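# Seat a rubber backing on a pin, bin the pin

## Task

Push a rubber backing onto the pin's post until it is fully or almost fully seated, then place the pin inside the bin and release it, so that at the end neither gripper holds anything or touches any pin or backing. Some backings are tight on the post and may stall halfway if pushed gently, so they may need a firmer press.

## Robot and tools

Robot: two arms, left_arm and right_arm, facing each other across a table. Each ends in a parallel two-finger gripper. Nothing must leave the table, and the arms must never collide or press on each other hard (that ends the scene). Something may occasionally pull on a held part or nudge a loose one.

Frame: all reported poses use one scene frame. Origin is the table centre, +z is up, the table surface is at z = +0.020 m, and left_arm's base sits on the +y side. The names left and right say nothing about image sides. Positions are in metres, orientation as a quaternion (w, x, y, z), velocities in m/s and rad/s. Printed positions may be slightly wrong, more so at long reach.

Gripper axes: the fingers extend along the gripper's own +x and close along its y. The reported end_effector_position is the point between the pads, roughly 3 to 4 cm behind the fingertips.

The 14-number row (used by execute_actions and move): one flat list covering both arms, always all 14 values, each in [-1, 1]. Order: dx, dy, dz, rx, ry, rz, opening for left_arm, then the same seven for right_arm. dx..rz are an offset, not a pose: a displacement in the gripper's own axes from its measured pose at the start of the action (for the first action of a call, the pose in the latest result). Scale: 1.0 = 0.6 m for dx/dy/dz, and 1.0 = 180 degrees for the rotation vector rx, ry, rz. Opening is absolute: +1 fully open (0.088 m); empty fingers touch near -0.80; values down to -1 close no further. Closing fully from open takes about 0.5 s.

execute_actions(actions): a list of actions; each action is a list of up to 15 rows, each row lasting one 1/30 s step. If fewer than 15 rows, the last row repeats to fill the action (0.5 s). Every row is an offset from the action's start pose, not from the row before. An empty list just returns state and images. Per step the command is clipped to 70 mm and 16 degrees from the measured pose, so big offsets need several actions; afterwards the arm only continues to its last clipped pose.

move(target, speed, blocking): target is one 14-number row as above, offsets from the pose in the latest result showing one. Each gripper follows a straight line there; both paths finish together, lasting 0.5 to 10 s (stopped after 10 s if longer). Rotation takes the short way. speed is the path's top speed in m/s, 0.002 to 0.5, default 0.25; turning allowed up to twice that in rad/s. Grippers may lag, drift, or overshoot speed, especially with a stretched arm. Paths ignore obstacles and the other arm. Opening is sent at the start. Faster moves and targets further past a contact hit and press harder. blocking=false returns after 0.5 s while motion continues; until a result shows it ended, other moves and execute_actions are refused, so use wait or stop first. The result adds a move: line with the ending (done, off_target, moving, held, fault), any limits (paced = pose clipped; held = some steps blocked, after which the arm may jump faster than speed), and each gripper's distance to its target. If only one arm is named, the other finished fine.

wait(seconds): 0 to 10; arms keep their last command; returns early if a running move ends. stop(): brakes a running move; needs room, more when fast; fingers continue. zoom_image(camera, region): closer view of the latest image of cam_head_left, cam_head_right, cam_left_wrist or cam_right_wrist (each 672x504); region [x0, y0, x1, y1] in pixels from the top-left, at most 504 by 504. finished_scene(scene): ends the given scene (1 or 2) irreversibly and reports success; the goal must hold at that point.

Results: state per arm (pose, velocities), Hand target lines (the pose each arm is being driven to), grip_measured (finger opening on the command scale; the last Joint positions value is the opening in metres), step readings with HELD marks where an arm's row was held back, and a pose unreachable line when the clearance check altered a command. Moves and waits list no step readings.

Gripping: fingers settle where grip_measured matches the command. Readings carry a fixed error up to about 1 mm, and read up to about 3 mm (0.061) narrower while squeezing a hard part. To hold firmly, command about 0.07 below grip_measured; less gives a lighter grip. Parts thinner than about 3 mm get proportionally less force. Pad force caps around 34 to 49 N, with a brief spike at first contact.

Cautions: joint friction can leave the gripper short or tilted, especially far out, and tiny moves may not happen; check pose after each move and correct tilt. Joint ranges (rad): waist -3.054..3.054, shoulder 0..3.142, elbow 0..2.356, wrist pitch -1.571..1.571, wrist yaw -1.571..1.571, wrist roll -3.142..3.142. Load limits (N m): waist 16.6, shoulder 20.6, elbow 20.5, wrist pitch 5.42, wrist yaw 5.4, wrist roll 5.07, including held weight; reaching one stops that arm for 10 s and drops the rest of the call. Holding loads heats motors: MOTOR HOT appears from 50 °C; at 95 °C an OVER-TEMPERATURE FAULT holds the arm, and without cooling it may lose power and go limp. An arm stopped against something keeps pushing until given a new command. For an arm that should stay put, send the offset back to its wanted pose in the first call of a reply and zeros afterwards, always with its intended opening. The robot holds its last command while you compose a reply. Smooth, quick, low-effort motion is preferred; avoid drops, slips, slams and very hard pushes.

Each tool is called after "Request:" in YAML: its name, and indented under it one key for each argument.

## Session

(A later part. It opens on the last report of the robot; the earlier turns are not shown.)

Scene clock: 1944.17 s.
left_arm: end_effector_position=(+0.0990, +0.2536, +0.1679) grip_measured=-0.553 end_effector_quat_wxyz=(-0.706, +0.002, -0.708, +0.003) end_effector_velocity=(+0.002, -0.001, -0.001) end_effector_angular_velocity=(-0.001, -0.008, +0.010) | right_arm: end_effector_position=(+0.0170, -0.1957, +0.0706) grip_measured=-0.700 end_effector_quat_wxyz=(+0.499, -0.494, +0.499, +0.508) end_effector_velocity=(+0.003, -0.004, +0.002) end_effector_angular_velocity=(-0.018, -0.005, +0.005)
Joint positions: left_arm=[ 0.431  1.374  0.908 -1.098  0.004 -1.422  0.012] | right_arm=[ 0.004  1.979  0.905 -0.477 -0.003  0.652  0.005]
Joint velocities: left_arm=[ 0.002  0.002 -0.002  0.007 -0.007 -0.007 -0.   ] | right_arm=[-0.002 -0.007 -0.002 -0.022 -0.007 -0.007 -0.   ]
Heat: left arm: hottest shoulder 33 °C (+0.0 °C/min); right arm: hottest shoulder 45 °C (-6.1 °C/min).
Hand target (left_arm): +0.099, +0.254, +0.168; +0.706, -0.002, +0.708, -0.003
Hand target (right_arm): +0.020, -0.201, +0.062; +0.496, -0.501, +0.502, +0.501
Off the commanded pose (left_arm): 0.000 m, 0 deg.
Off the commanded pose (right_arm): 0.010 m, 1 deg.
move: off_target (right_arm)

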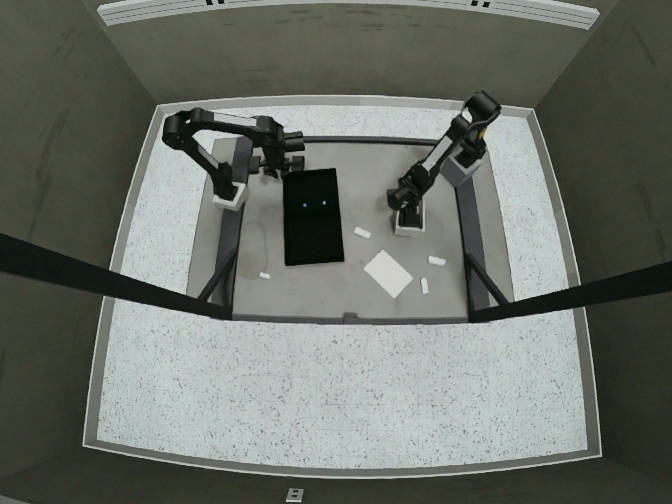

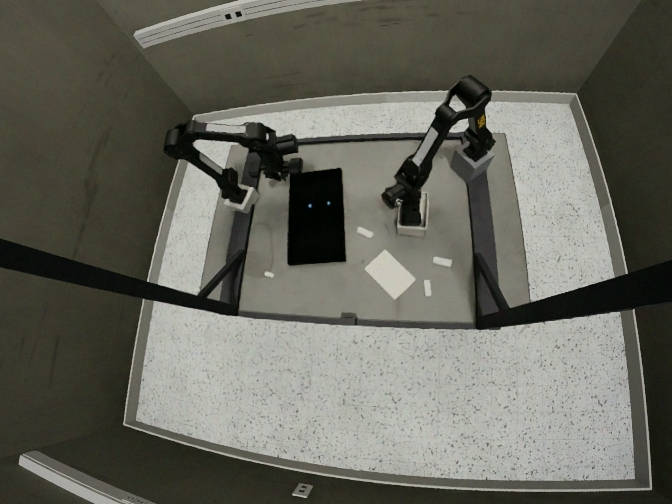

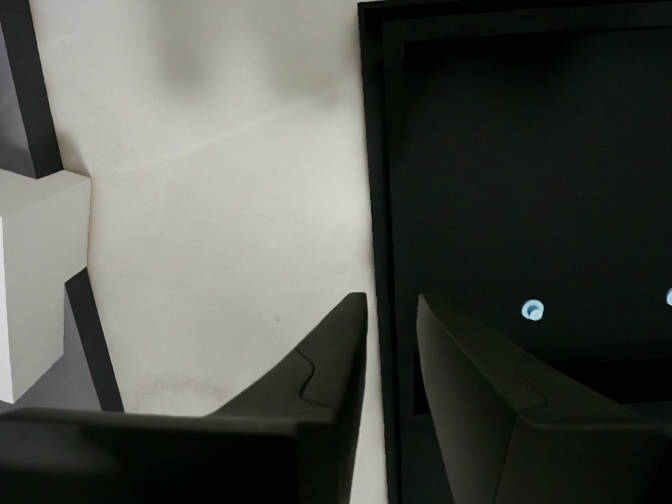

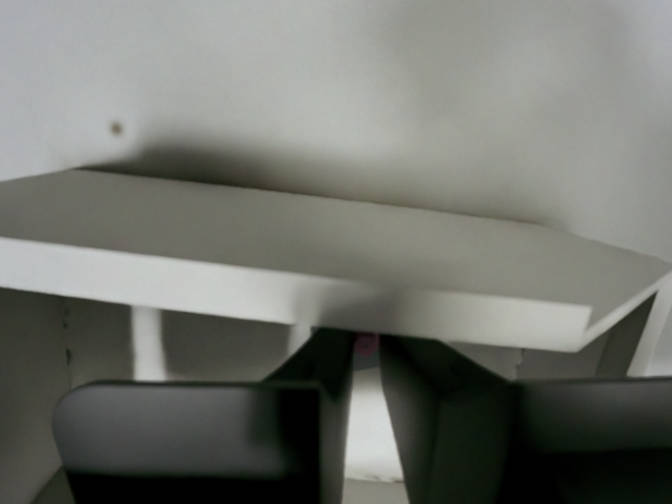

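Request:
execute_actions:
  actions:
    - [[0,0,0,0,0,0,-0.55, 0,0,0,0,0,0,-0.74],[0,0,0,0,0,0,-0.55, 0,0,0,0,0,0,-0.70],[0,0,0,0,0,0,-0.55, 0,0,0,0,0,0,-0.67],[0,0,0,0,0,0,-0.55, 0,0,0,0,0,0,-0.64],[0,0,0,0,0,0,-0.55, 0,0,0,0,0,0,-0.61]]

Request:
move:
  target: [0,0,0,0,0,0,-0.55, -0.14,0,-0.02,0,0,0,-0.61]
  speed: 0.12

Scene clock: 1951.33 s.
left_arm: end_effector_position=(+0.0990, +0.2536, +0.1679) grip_measured=-0.553 end_effector_quat_wxyz=(-0.706, +0.002, -0.708, +0.003) end_effector_velocity=(+0.001, -0.001, -0.001) end_effector_angular_velocity=(-0.001, -0.008, +0.005) | right_arm: end_effector_position=(+0.0169, -0.1955, +0.0709) grip_measured=-0.613 end_effector_quat_wxyz=(+0.499, -0.494, +0.499, +0.509) end_effector_velocity=(+0.001, -0.002, +0.000) end_effector_angular_velocity=(-0.010, +0.001, +0.020)
Joint positions: left_arm=[ 0.431  1.374  0.908 -1.098  0.004 -1.422  0.012] | right_arm=[ 0.004  1.978  0.904 -0.476 -0.003  0.652  0.009]
Joint velocities: left_arm=[-0.002  0.002 -0.002  0.007 -0.007 -0.007 -0.   ] | right_arm=[-0.002 -0.002 -0.002 -0.007 -0.007 -0.022  0.001]
Heat: left arm: hottest shoulder 32 °C (-1.0 °C/min); right arm: hottest shoulder 43 °C (-10.1 °C/min).
Hand target (left_arm): +0.099, +0.254, +0.168; +0.706, -0.002, +0.708, -0.003
Hand target (right_arm): +0.017, -0.196, +0.071; +0.499, -0.494, +0.499, +0.508
Off the commanded pose (left_arm): 0.000 m, 0 deg.
Off the commanded pose (right_arm): 0.000 m, 0 deg.
Step readings (end_effector_position):
0: left_arm (+0.0990, +0.2536, +0.1679) | right_arm (+0.0171, -0.1957, +0.0705)
1: left_arm (+0.0990, +0.2536, +0.1679) | right_arm (+0.0170, -0.1957, +0.0706)
2: left_arm (+0.0990, +0.2536, +0.1679) | right_arm (+0.0170, -0.1956, +0.0707)
4: left_arm (+0.0990, +0.2536, +0.1679) | right_arm (+0.0169, -0.1955, +0.0709)
8: left_arm (+0.0990, +0.2536, +0.1679) | right_arm (+0.0169, -0.1955, +0.0709)
15: end_effector_position above

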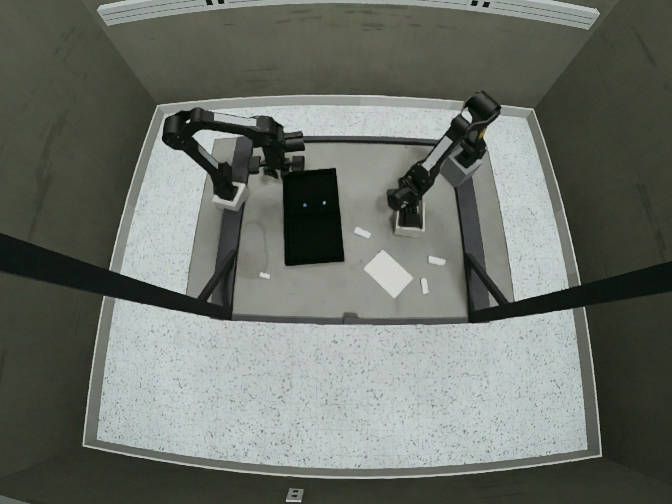

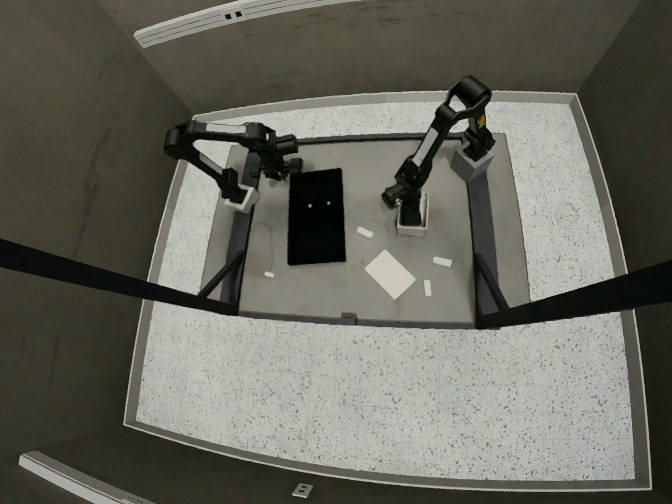

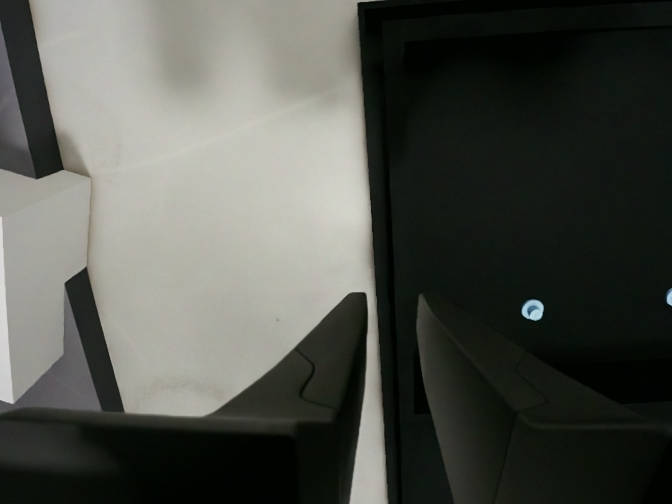

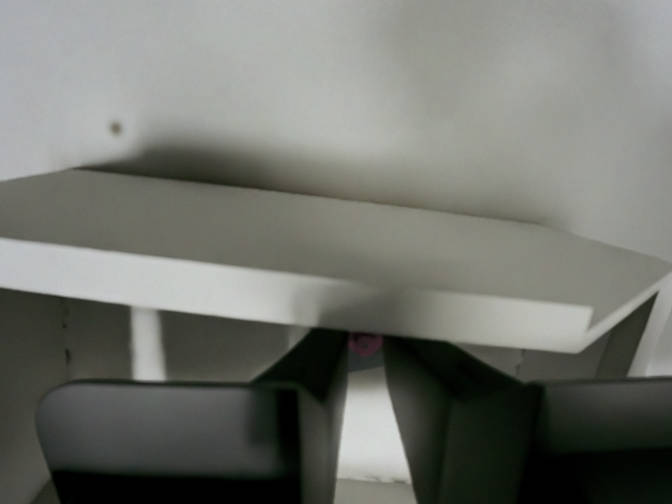

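Scene clock: 1952.47 s.
left_arm: end_effector_position=(+0.0990, +0.2536, +0.1679) grip_measured=-0.553 end_effector_quat_wxyz=(-0.706, +0.002, -0.708, +0.003) end_effector_velocity=(-0.002, +0.001, +0.001) end_effector_angular_velocity=(+0.001, +0.008, -0.010) | right_arm: end_effector_position=(+0.0201, -0.2107, +0.1505) grip_measured=-0.611 end_effector_quat_wxyz=(+0.498, -0.497, +0.499, +0.505) end_effector_velocity=(+0.003, -0.004, +0.000) end_effector_angular_velocity=(-0.021, -0.008, +0.020)
Joint positions: left_arm=[ 0.431  1.374  0.908 -1.098  0.004 -1.422  0.012] | right_arm=[ 0.027  1.736  0.977 -0.801 -0.003  0.675  0.009]
Joint velocities: left_arm=[-0.002 -0.002  0.002 -0.007  0.007  0.007 -0.   ] | right_arm=[-0.002 -0.002 -0.002 -0.022 -0.007 -0.022 -0.   ]
Heat: left arm: hottest shoulder 32 °C (-1.0 °C/min); right arm: hottest shoulder 43 °C (-10.1 °C/min).
Hand target (left_arm): +0.099, +0.254, +0.168; +0.706, -0.002, +0.708, -0.003
Hand target (right_arm): +0.019, -0.210, +0.154; +0.499, -0.494, +0.499, +0.509
Off the commanded pose (left_arm): 0.000 m, 0 deg.
Off the commanded pose (right_arm): 0.005 m, 1 deg.
move: done

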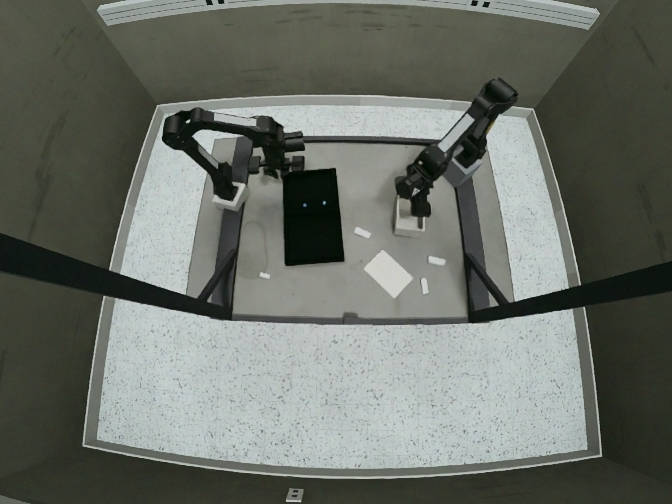

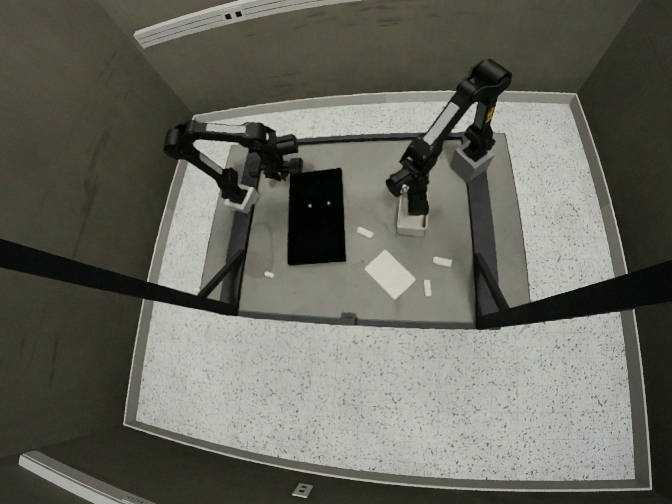

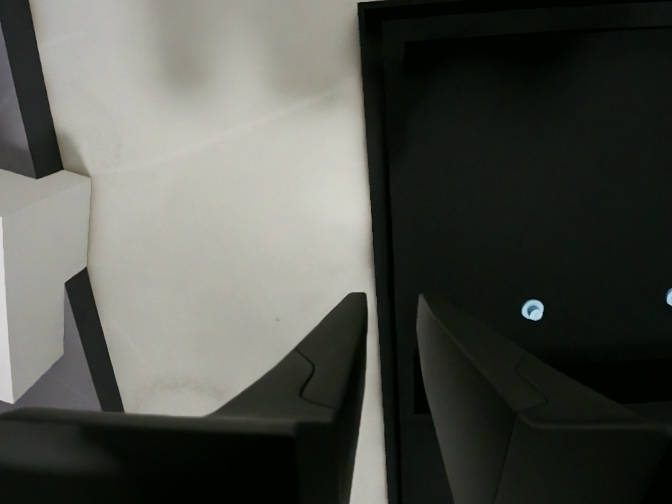

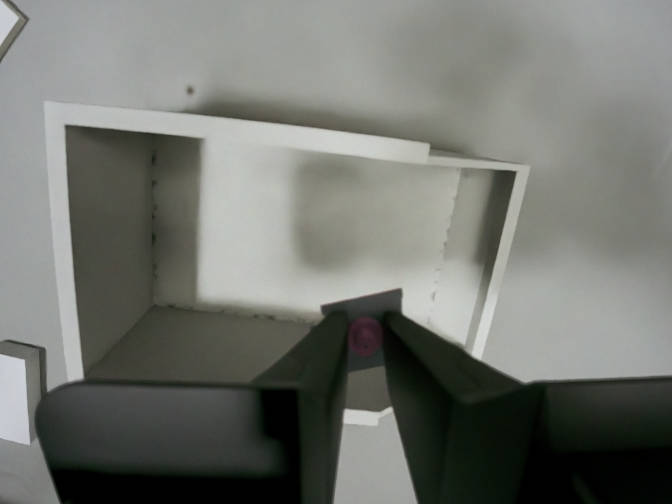

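Request:
move:
  target: [0,0,0,0,0,0,-0.55, 0.131,0,0.008,0,0.003,0,-0.72]
  speed: 0.09

Request:
move:
  target: [0,0,0,0,0,0,-0.55, 0.02,0,-0.004,0,0.003,0,-0.72]
  speed: 0.025

Scene clock: 1964.67 s.
left_arm: end_effector_position=(+0.0990, +0.2536, +0.1679) grip_measured=-0.553 end_effector_quat_wxyz=(-0.706, +0.002, -0.708, +0.003) end_effector_velocity=(+0.003, -0.001, -0.000) end_effector_angular_velocity=(-0.004, -0.023, -0.010) | right_arm: end_effector_position=(+0.0171, -0.2022, +0.0766) grip_measured=-0.693 end_effector_quat_wxyz=(+0.497, -0.495, +0.500, +0.507) end_effector_velocity=(-0.001, -0.002, -0.000) end_effector_angular_velocity=(-0.010, +0.001, +0.010)
Joint positions: left_arm=[ 0.431  1.374  0.908 -1.098  0.004 -1.422  0.012] | right_arm=[ 0.016  1.948  0.89  -0.496 -0.006  0.664  0.005]
Joint velocities: left_arm=[-0.002 -0.002 -0.002  0.007 -0.022  0.007  0.   ] | right_arm=[ 0.002  0.002  0.002 -0.007 -0.007 -0.007 -0.   ]
Heat: left arm: hottest shoulder 32 °C (-1.0 °C/min); right arm: hottest shoulder 43 °C (-11.2 °C/min).
Hand target (left_arm): +0.099, +0.254, +0.168; +0.706, -0.002, +0.708, -0.003
Hand target (right_arm): +0.019, -0.205, +0.072; +0.496, -0.500, +0.502, +0.503
Off the commanded pose (left_arm): 0.000 m, 0 deg.
Off the commanded pose (right_arm): 0.006 m, 1 deg.
move: done

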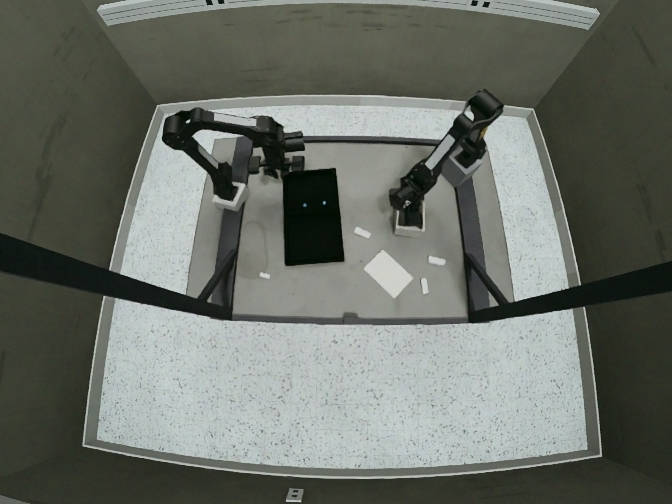

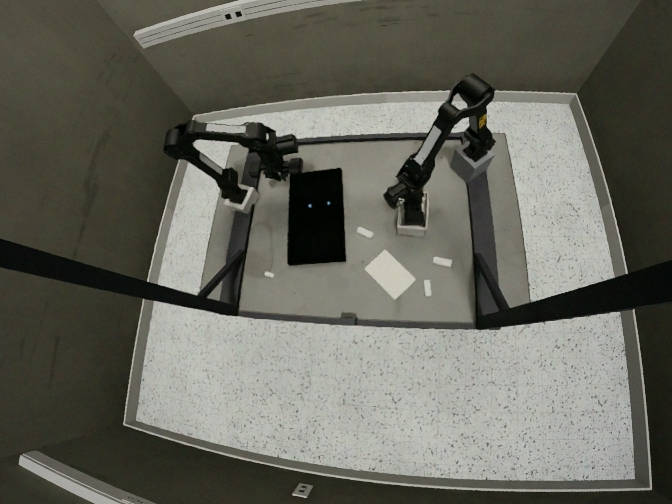

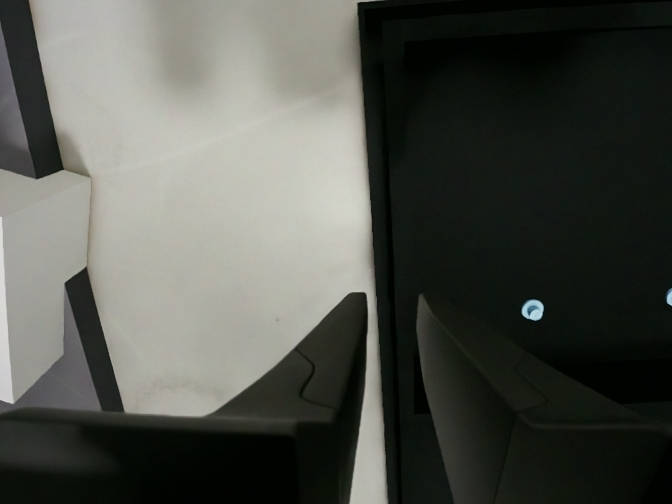

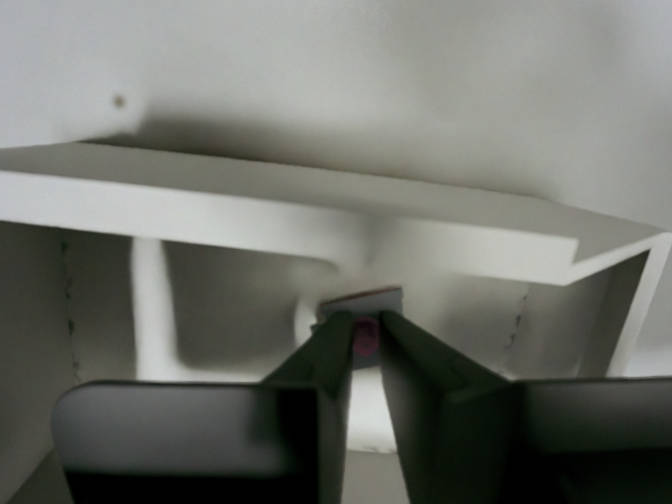

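Scene clock: 1965.37 s.
left_arm: end_effector_position=(+0.0990, +0.2536, +0.1679) grip_measured=-0.553 end_effector_quat_wxyz=(-0.706, +0.002, -0.708, +0.003) end_effector_velocity=(+0.001, +0.002, -0.000) end_effector_angular_velocity=(+0.008, -0.006, +0.024) | right_arm: end_effector_position=(+0.0150, -0.2000, +0.0712) grip_measured=-0.693 end_effector_quat_wxyz=(+0.497, -0.491, +0.500, +0.511) end_effector_velocity=(+0.001, +0.002, +0.000) end_effector_angular_velocity=(+0.010, -0.001, -0.010)
Joint positions: left_arm=[ 0.431  1.374  0.908 -1.098  0.004 -1.422  0.012] | right_arm=[ 0.016  1.967  0.888 -0.464 -0.007  0.664  0.005]
Joint velocities: left_arm=[ 0.002 -0.002 -0.002 -0.007 -0.007 -0.022  0.   ] | right_arm=[-0.002 -0.002 -0.002  0.007  0.007  0.007  0.   ]
Heat: left arm: hottest shoulder 32 °C (-1.0 °C/min); right arm: hottest shoulder 42 °C (-12.0 °C/min).
Hand target (left_arm): +0.099, +0.254, +0.168; +0.706, -0.002, +0.708, -0.003
Hand target (right_arm): +0.017, -0.204, +0.065; +0.495, -0.497, +0.502, +0.505
Off the commanded pose (left_arm): 0.000 m, 0 deg.
Off the commanded pose (right_arm): 0.008 m, 1 deg.
move: done

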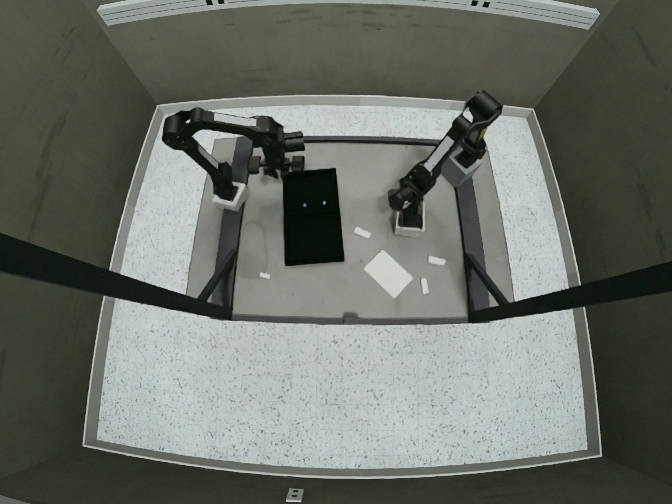

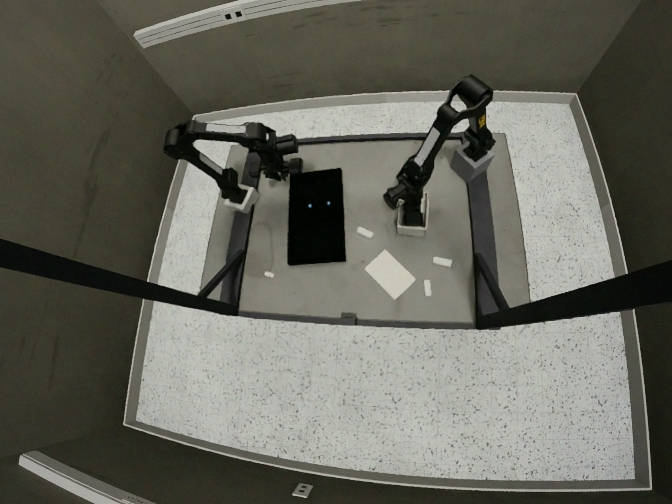

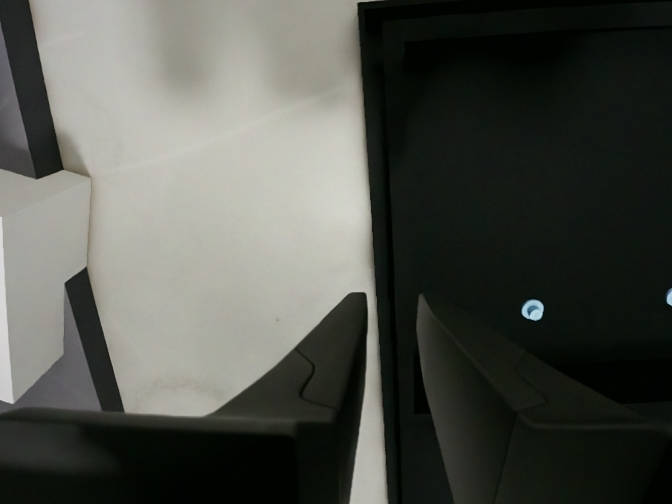

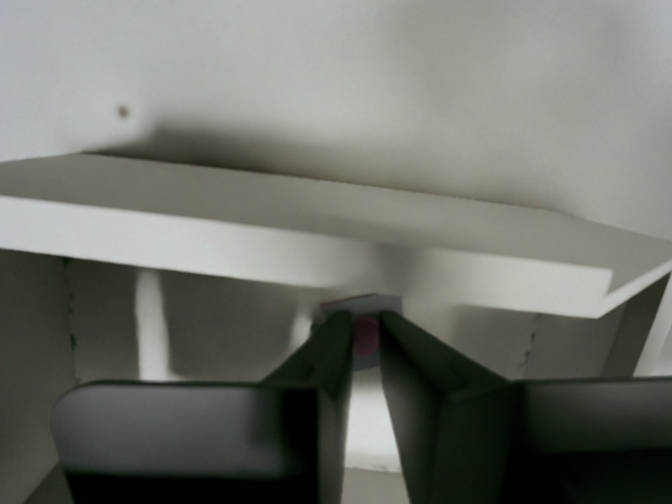

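Request:
execute_actions:
  actions:
    - [[0,0,0,0,0,0,-0.55, 0,0,0,0,0,0,-0.68],[0,0,0,0,0,0,-0.55, 0,0,0,0,0,0,-0.64],[0,0,0,0,0,0,-0.55, 0,0,0,0,0,0,-0.60],[0,0,0,0,0,0,-0.55, 0,0,0,0,0,0,-0.56],[0,0,0,0,0,0,-0.55, 0,0,0,0,0,0,-0.52],[0,0,0,0,0,0,-0.55, 0,0,0,0,0,0,-0.48],[0,0,0,0,0,0,-0.55, 0,0,0,0,0,0,-0.44],[0,0,0,0,0,0,-0.55, 0,0,0,0,0,0,-0.40]]

Request:
move:
  target: [0,0,0,0,0,0,-0.55, -0.13,0,-0.012,0,0,0,-0.40]
  speed: 0.12

Scene clock: 1975.23 s.
left_arm: end_effector_position=(+0.0990, +0.2536, +0.1679) grip_measured=-0.553 end_effector_quat_wxyz=(-0.706, +0.002, -0.708, +0.003) end_effector_velocity=(+0.002, +0.003, -0.000) end_effector_angular_velocity=(+0.011, -0.021, +0.005) | right_arm: end_effector_position=(+0.0148, -0.2000, +0.0712) grip_measured=-0.412 end_effector_quat_wxyz=(+0.497, -0.491, +0.500, +0.512) end_effector_velocity=(+0.003, -0.004, +0.000) end_effector_angular_velocity=(-0.022, -0.008, +0.005)
Joint positions: left_arm=[ 0.431  1.374  0.908 -1.098  0.004 -1.422  0.012] | right_arm=[ 0.016  1.967  0.888 -0.464 -0.007  0.664  0.019]
Joint velocities: left_arm=[-0.002 -0.002 -0.002 -0.007 -0.022 -0.007 -0.   ] | right_arm=[-0.002 -0.002 -0.002 -0.022 -0.007 -0.007  0.004]
Heat: left arm: hottest shoulder 32 °C (-1.0 °C/min); right arm: hottest shoulder 41 °C (-10.1 °C/min).
Hand target (left_arm): +0.099, +0.254, +0.168; +0.706, -0.002, +0.708, -0.003
Hand target (right_arm): +0.015, -0.200, +0.071; +0.497, -0.491, +0.500, +0.511
Off the commanded pose (left_arm): 0.000 m, 0 deg.
Off the commanded pose (right_arm): 0.000 m, 0 deg.
Step readings (end_effector_position):
0: left_arm (+0.0990, +0.2536, +0.1679) | right_arm (+0.0149, -0.1999, +0.0712)
1: left_arm (+0.0990, +0.2536, +0.1679) | right_arm (+0.0149, -0.1999, +0.0712)
2: left_arm (+0.0990, +0.2536, +0.1679) | right_arm (+0.0149, -0.1999, +0.0712)
4: left_arm (+0.0990, +0.2536, +0.1679) | right_arm (+0.0149, -0.1999, +0.0712)
8: left_arm (+0.0990, +0.2536, +0.1679) | right_arm (+0.0148, -0.2000, +0.0712)
15: end_effector_position above

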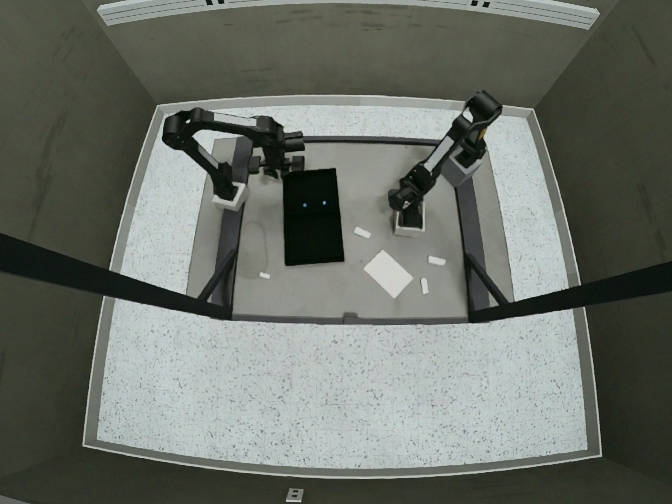

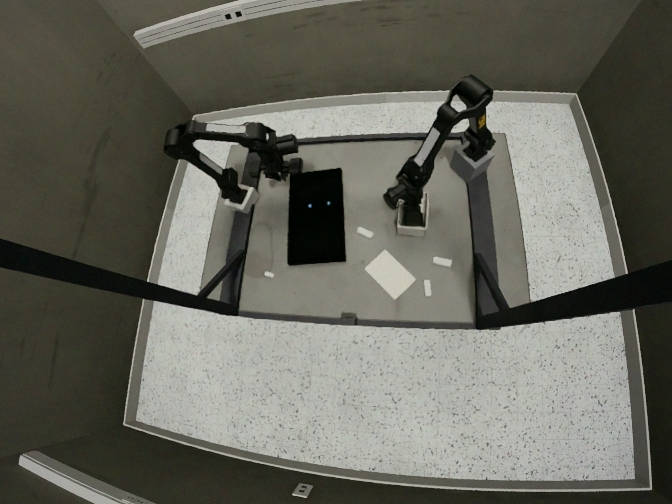

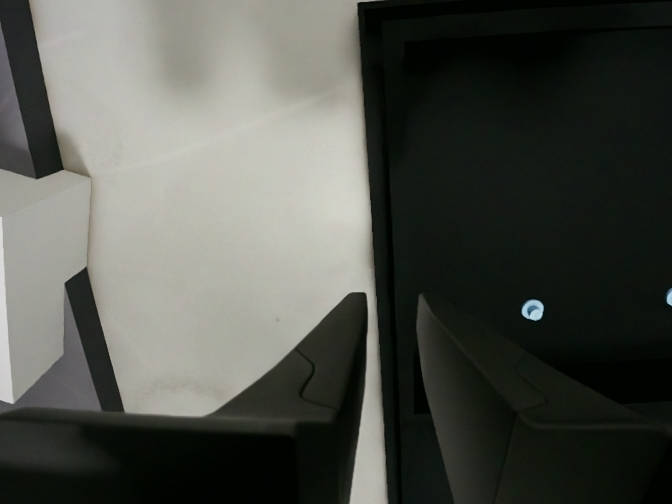

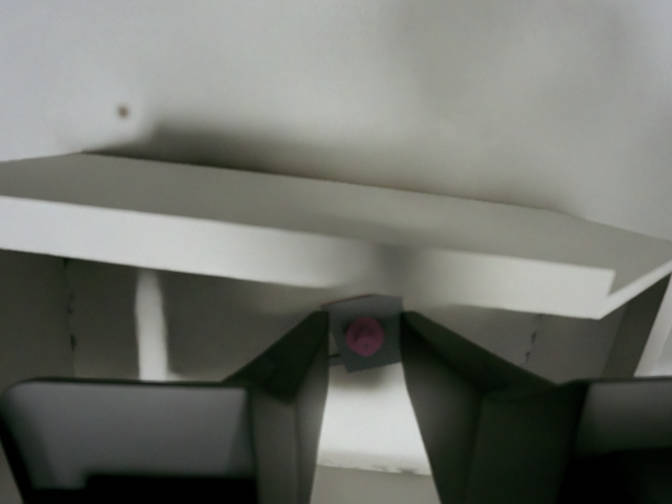

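Scene clock: 1976.33 s.
left_arm: end_effector_position=(+0.0990, +0.2536, +0.1679) grip_measured=-0.553 end_effector_quat_wxyz=(-0.706, +0.002, -0.708, +0.003) end_effector_velocity=(+0.002, +0.003, +0.001) end_effector_angular_velocity=(+0.006, -0.021, +0.020) | right_arm: end_effector_position=(+0.0187, -0.2104, +0.1450) grip_measured=-0.402 end_effector_quat_wxyz=(+0.497, -0.495, +0.501, +0.508) end_effector_velocity=(+0.004, -0.004, +0.000) end_effector_angular_velocity=(-0.022, -0.008, +0.000)
Joint positions: left_arm=[ 0.431  1.374  0.908 -1.098  0.004 -1.422  0.012] | right_arm=[ 0.028  1.746  0.964 -0.771 -0.007  0.676  0.019]
Joint velocities: left_arm=[-0.002 -0.007 -0.002 -0.007 -0.022 -0.022 -0.   ] | right_arm=[-0.007 -0.002 -0.002 -0.022 -0.007 -0.007 -0.   ]
Heat: left arm: hottest shoulder 32 °C (-1.0 °C/min); right arm: hottest shoulder 41 °C (-10.1 °C/min).
Hand target (left_arm): +0.099, +0.254, +0.168; +0.706, -0.002, +0.708, -0.003
Hand target (right_arm): +0.017, -0.209, +0.149; +0.497, -0.491, +0.500, +0.511
Off the commanded pose (left_arm): 0.000 m, 0 deg.
Off the commanded pose (right_arm): 0.005 m, 1 deg.
move: done

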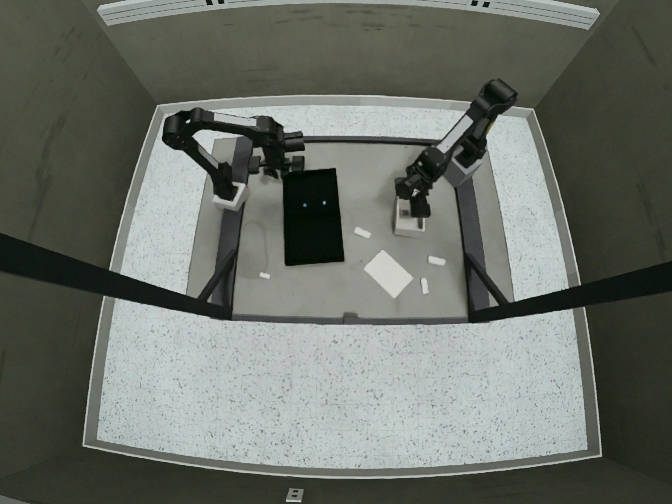

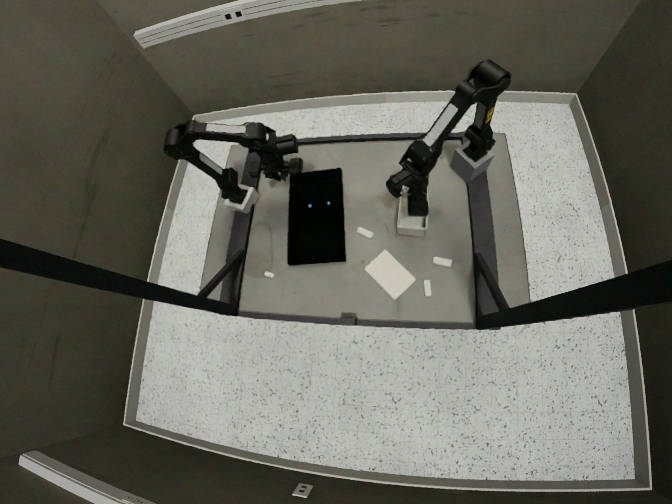

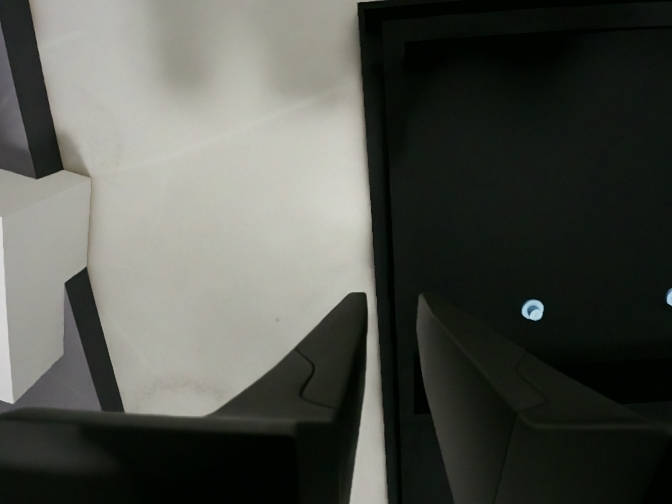

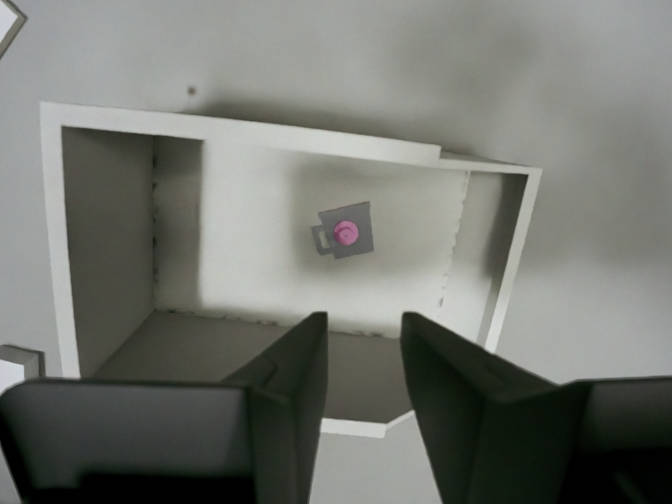

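Request:
zoom_image:
  camera: "cam_right_wrist"
  region: [296, 190, 396, 270]

Region (296, 190, 396, 270) of cam_right_wrist's 672x504 image, scaled by 5.040, with more detail than that image has; it fills the top 403 rows of this view, and the rest is white.

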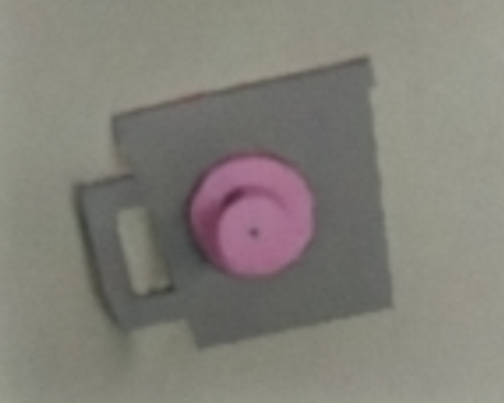

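Request:
zoom_image:
  camera: "cam_left_wrist"
  region: [500, 280, 570, 340]

Region (500, 280, 570, 340) of cam_left_wrist's 672x504 image, scaled by 7.200, with more detail than that image has; it fills the top 432 rows of this view, and the rest is white.

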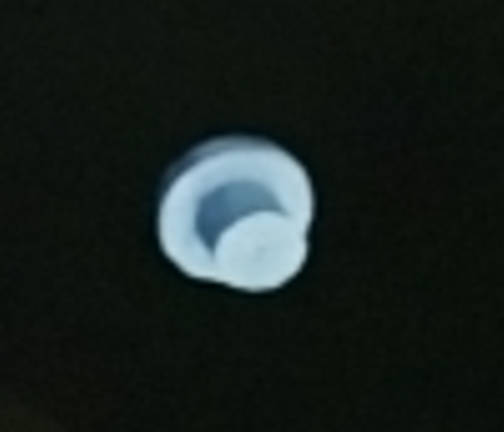

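Request:
finished_scene:
  scene: 2

The scene is finished: the task was done.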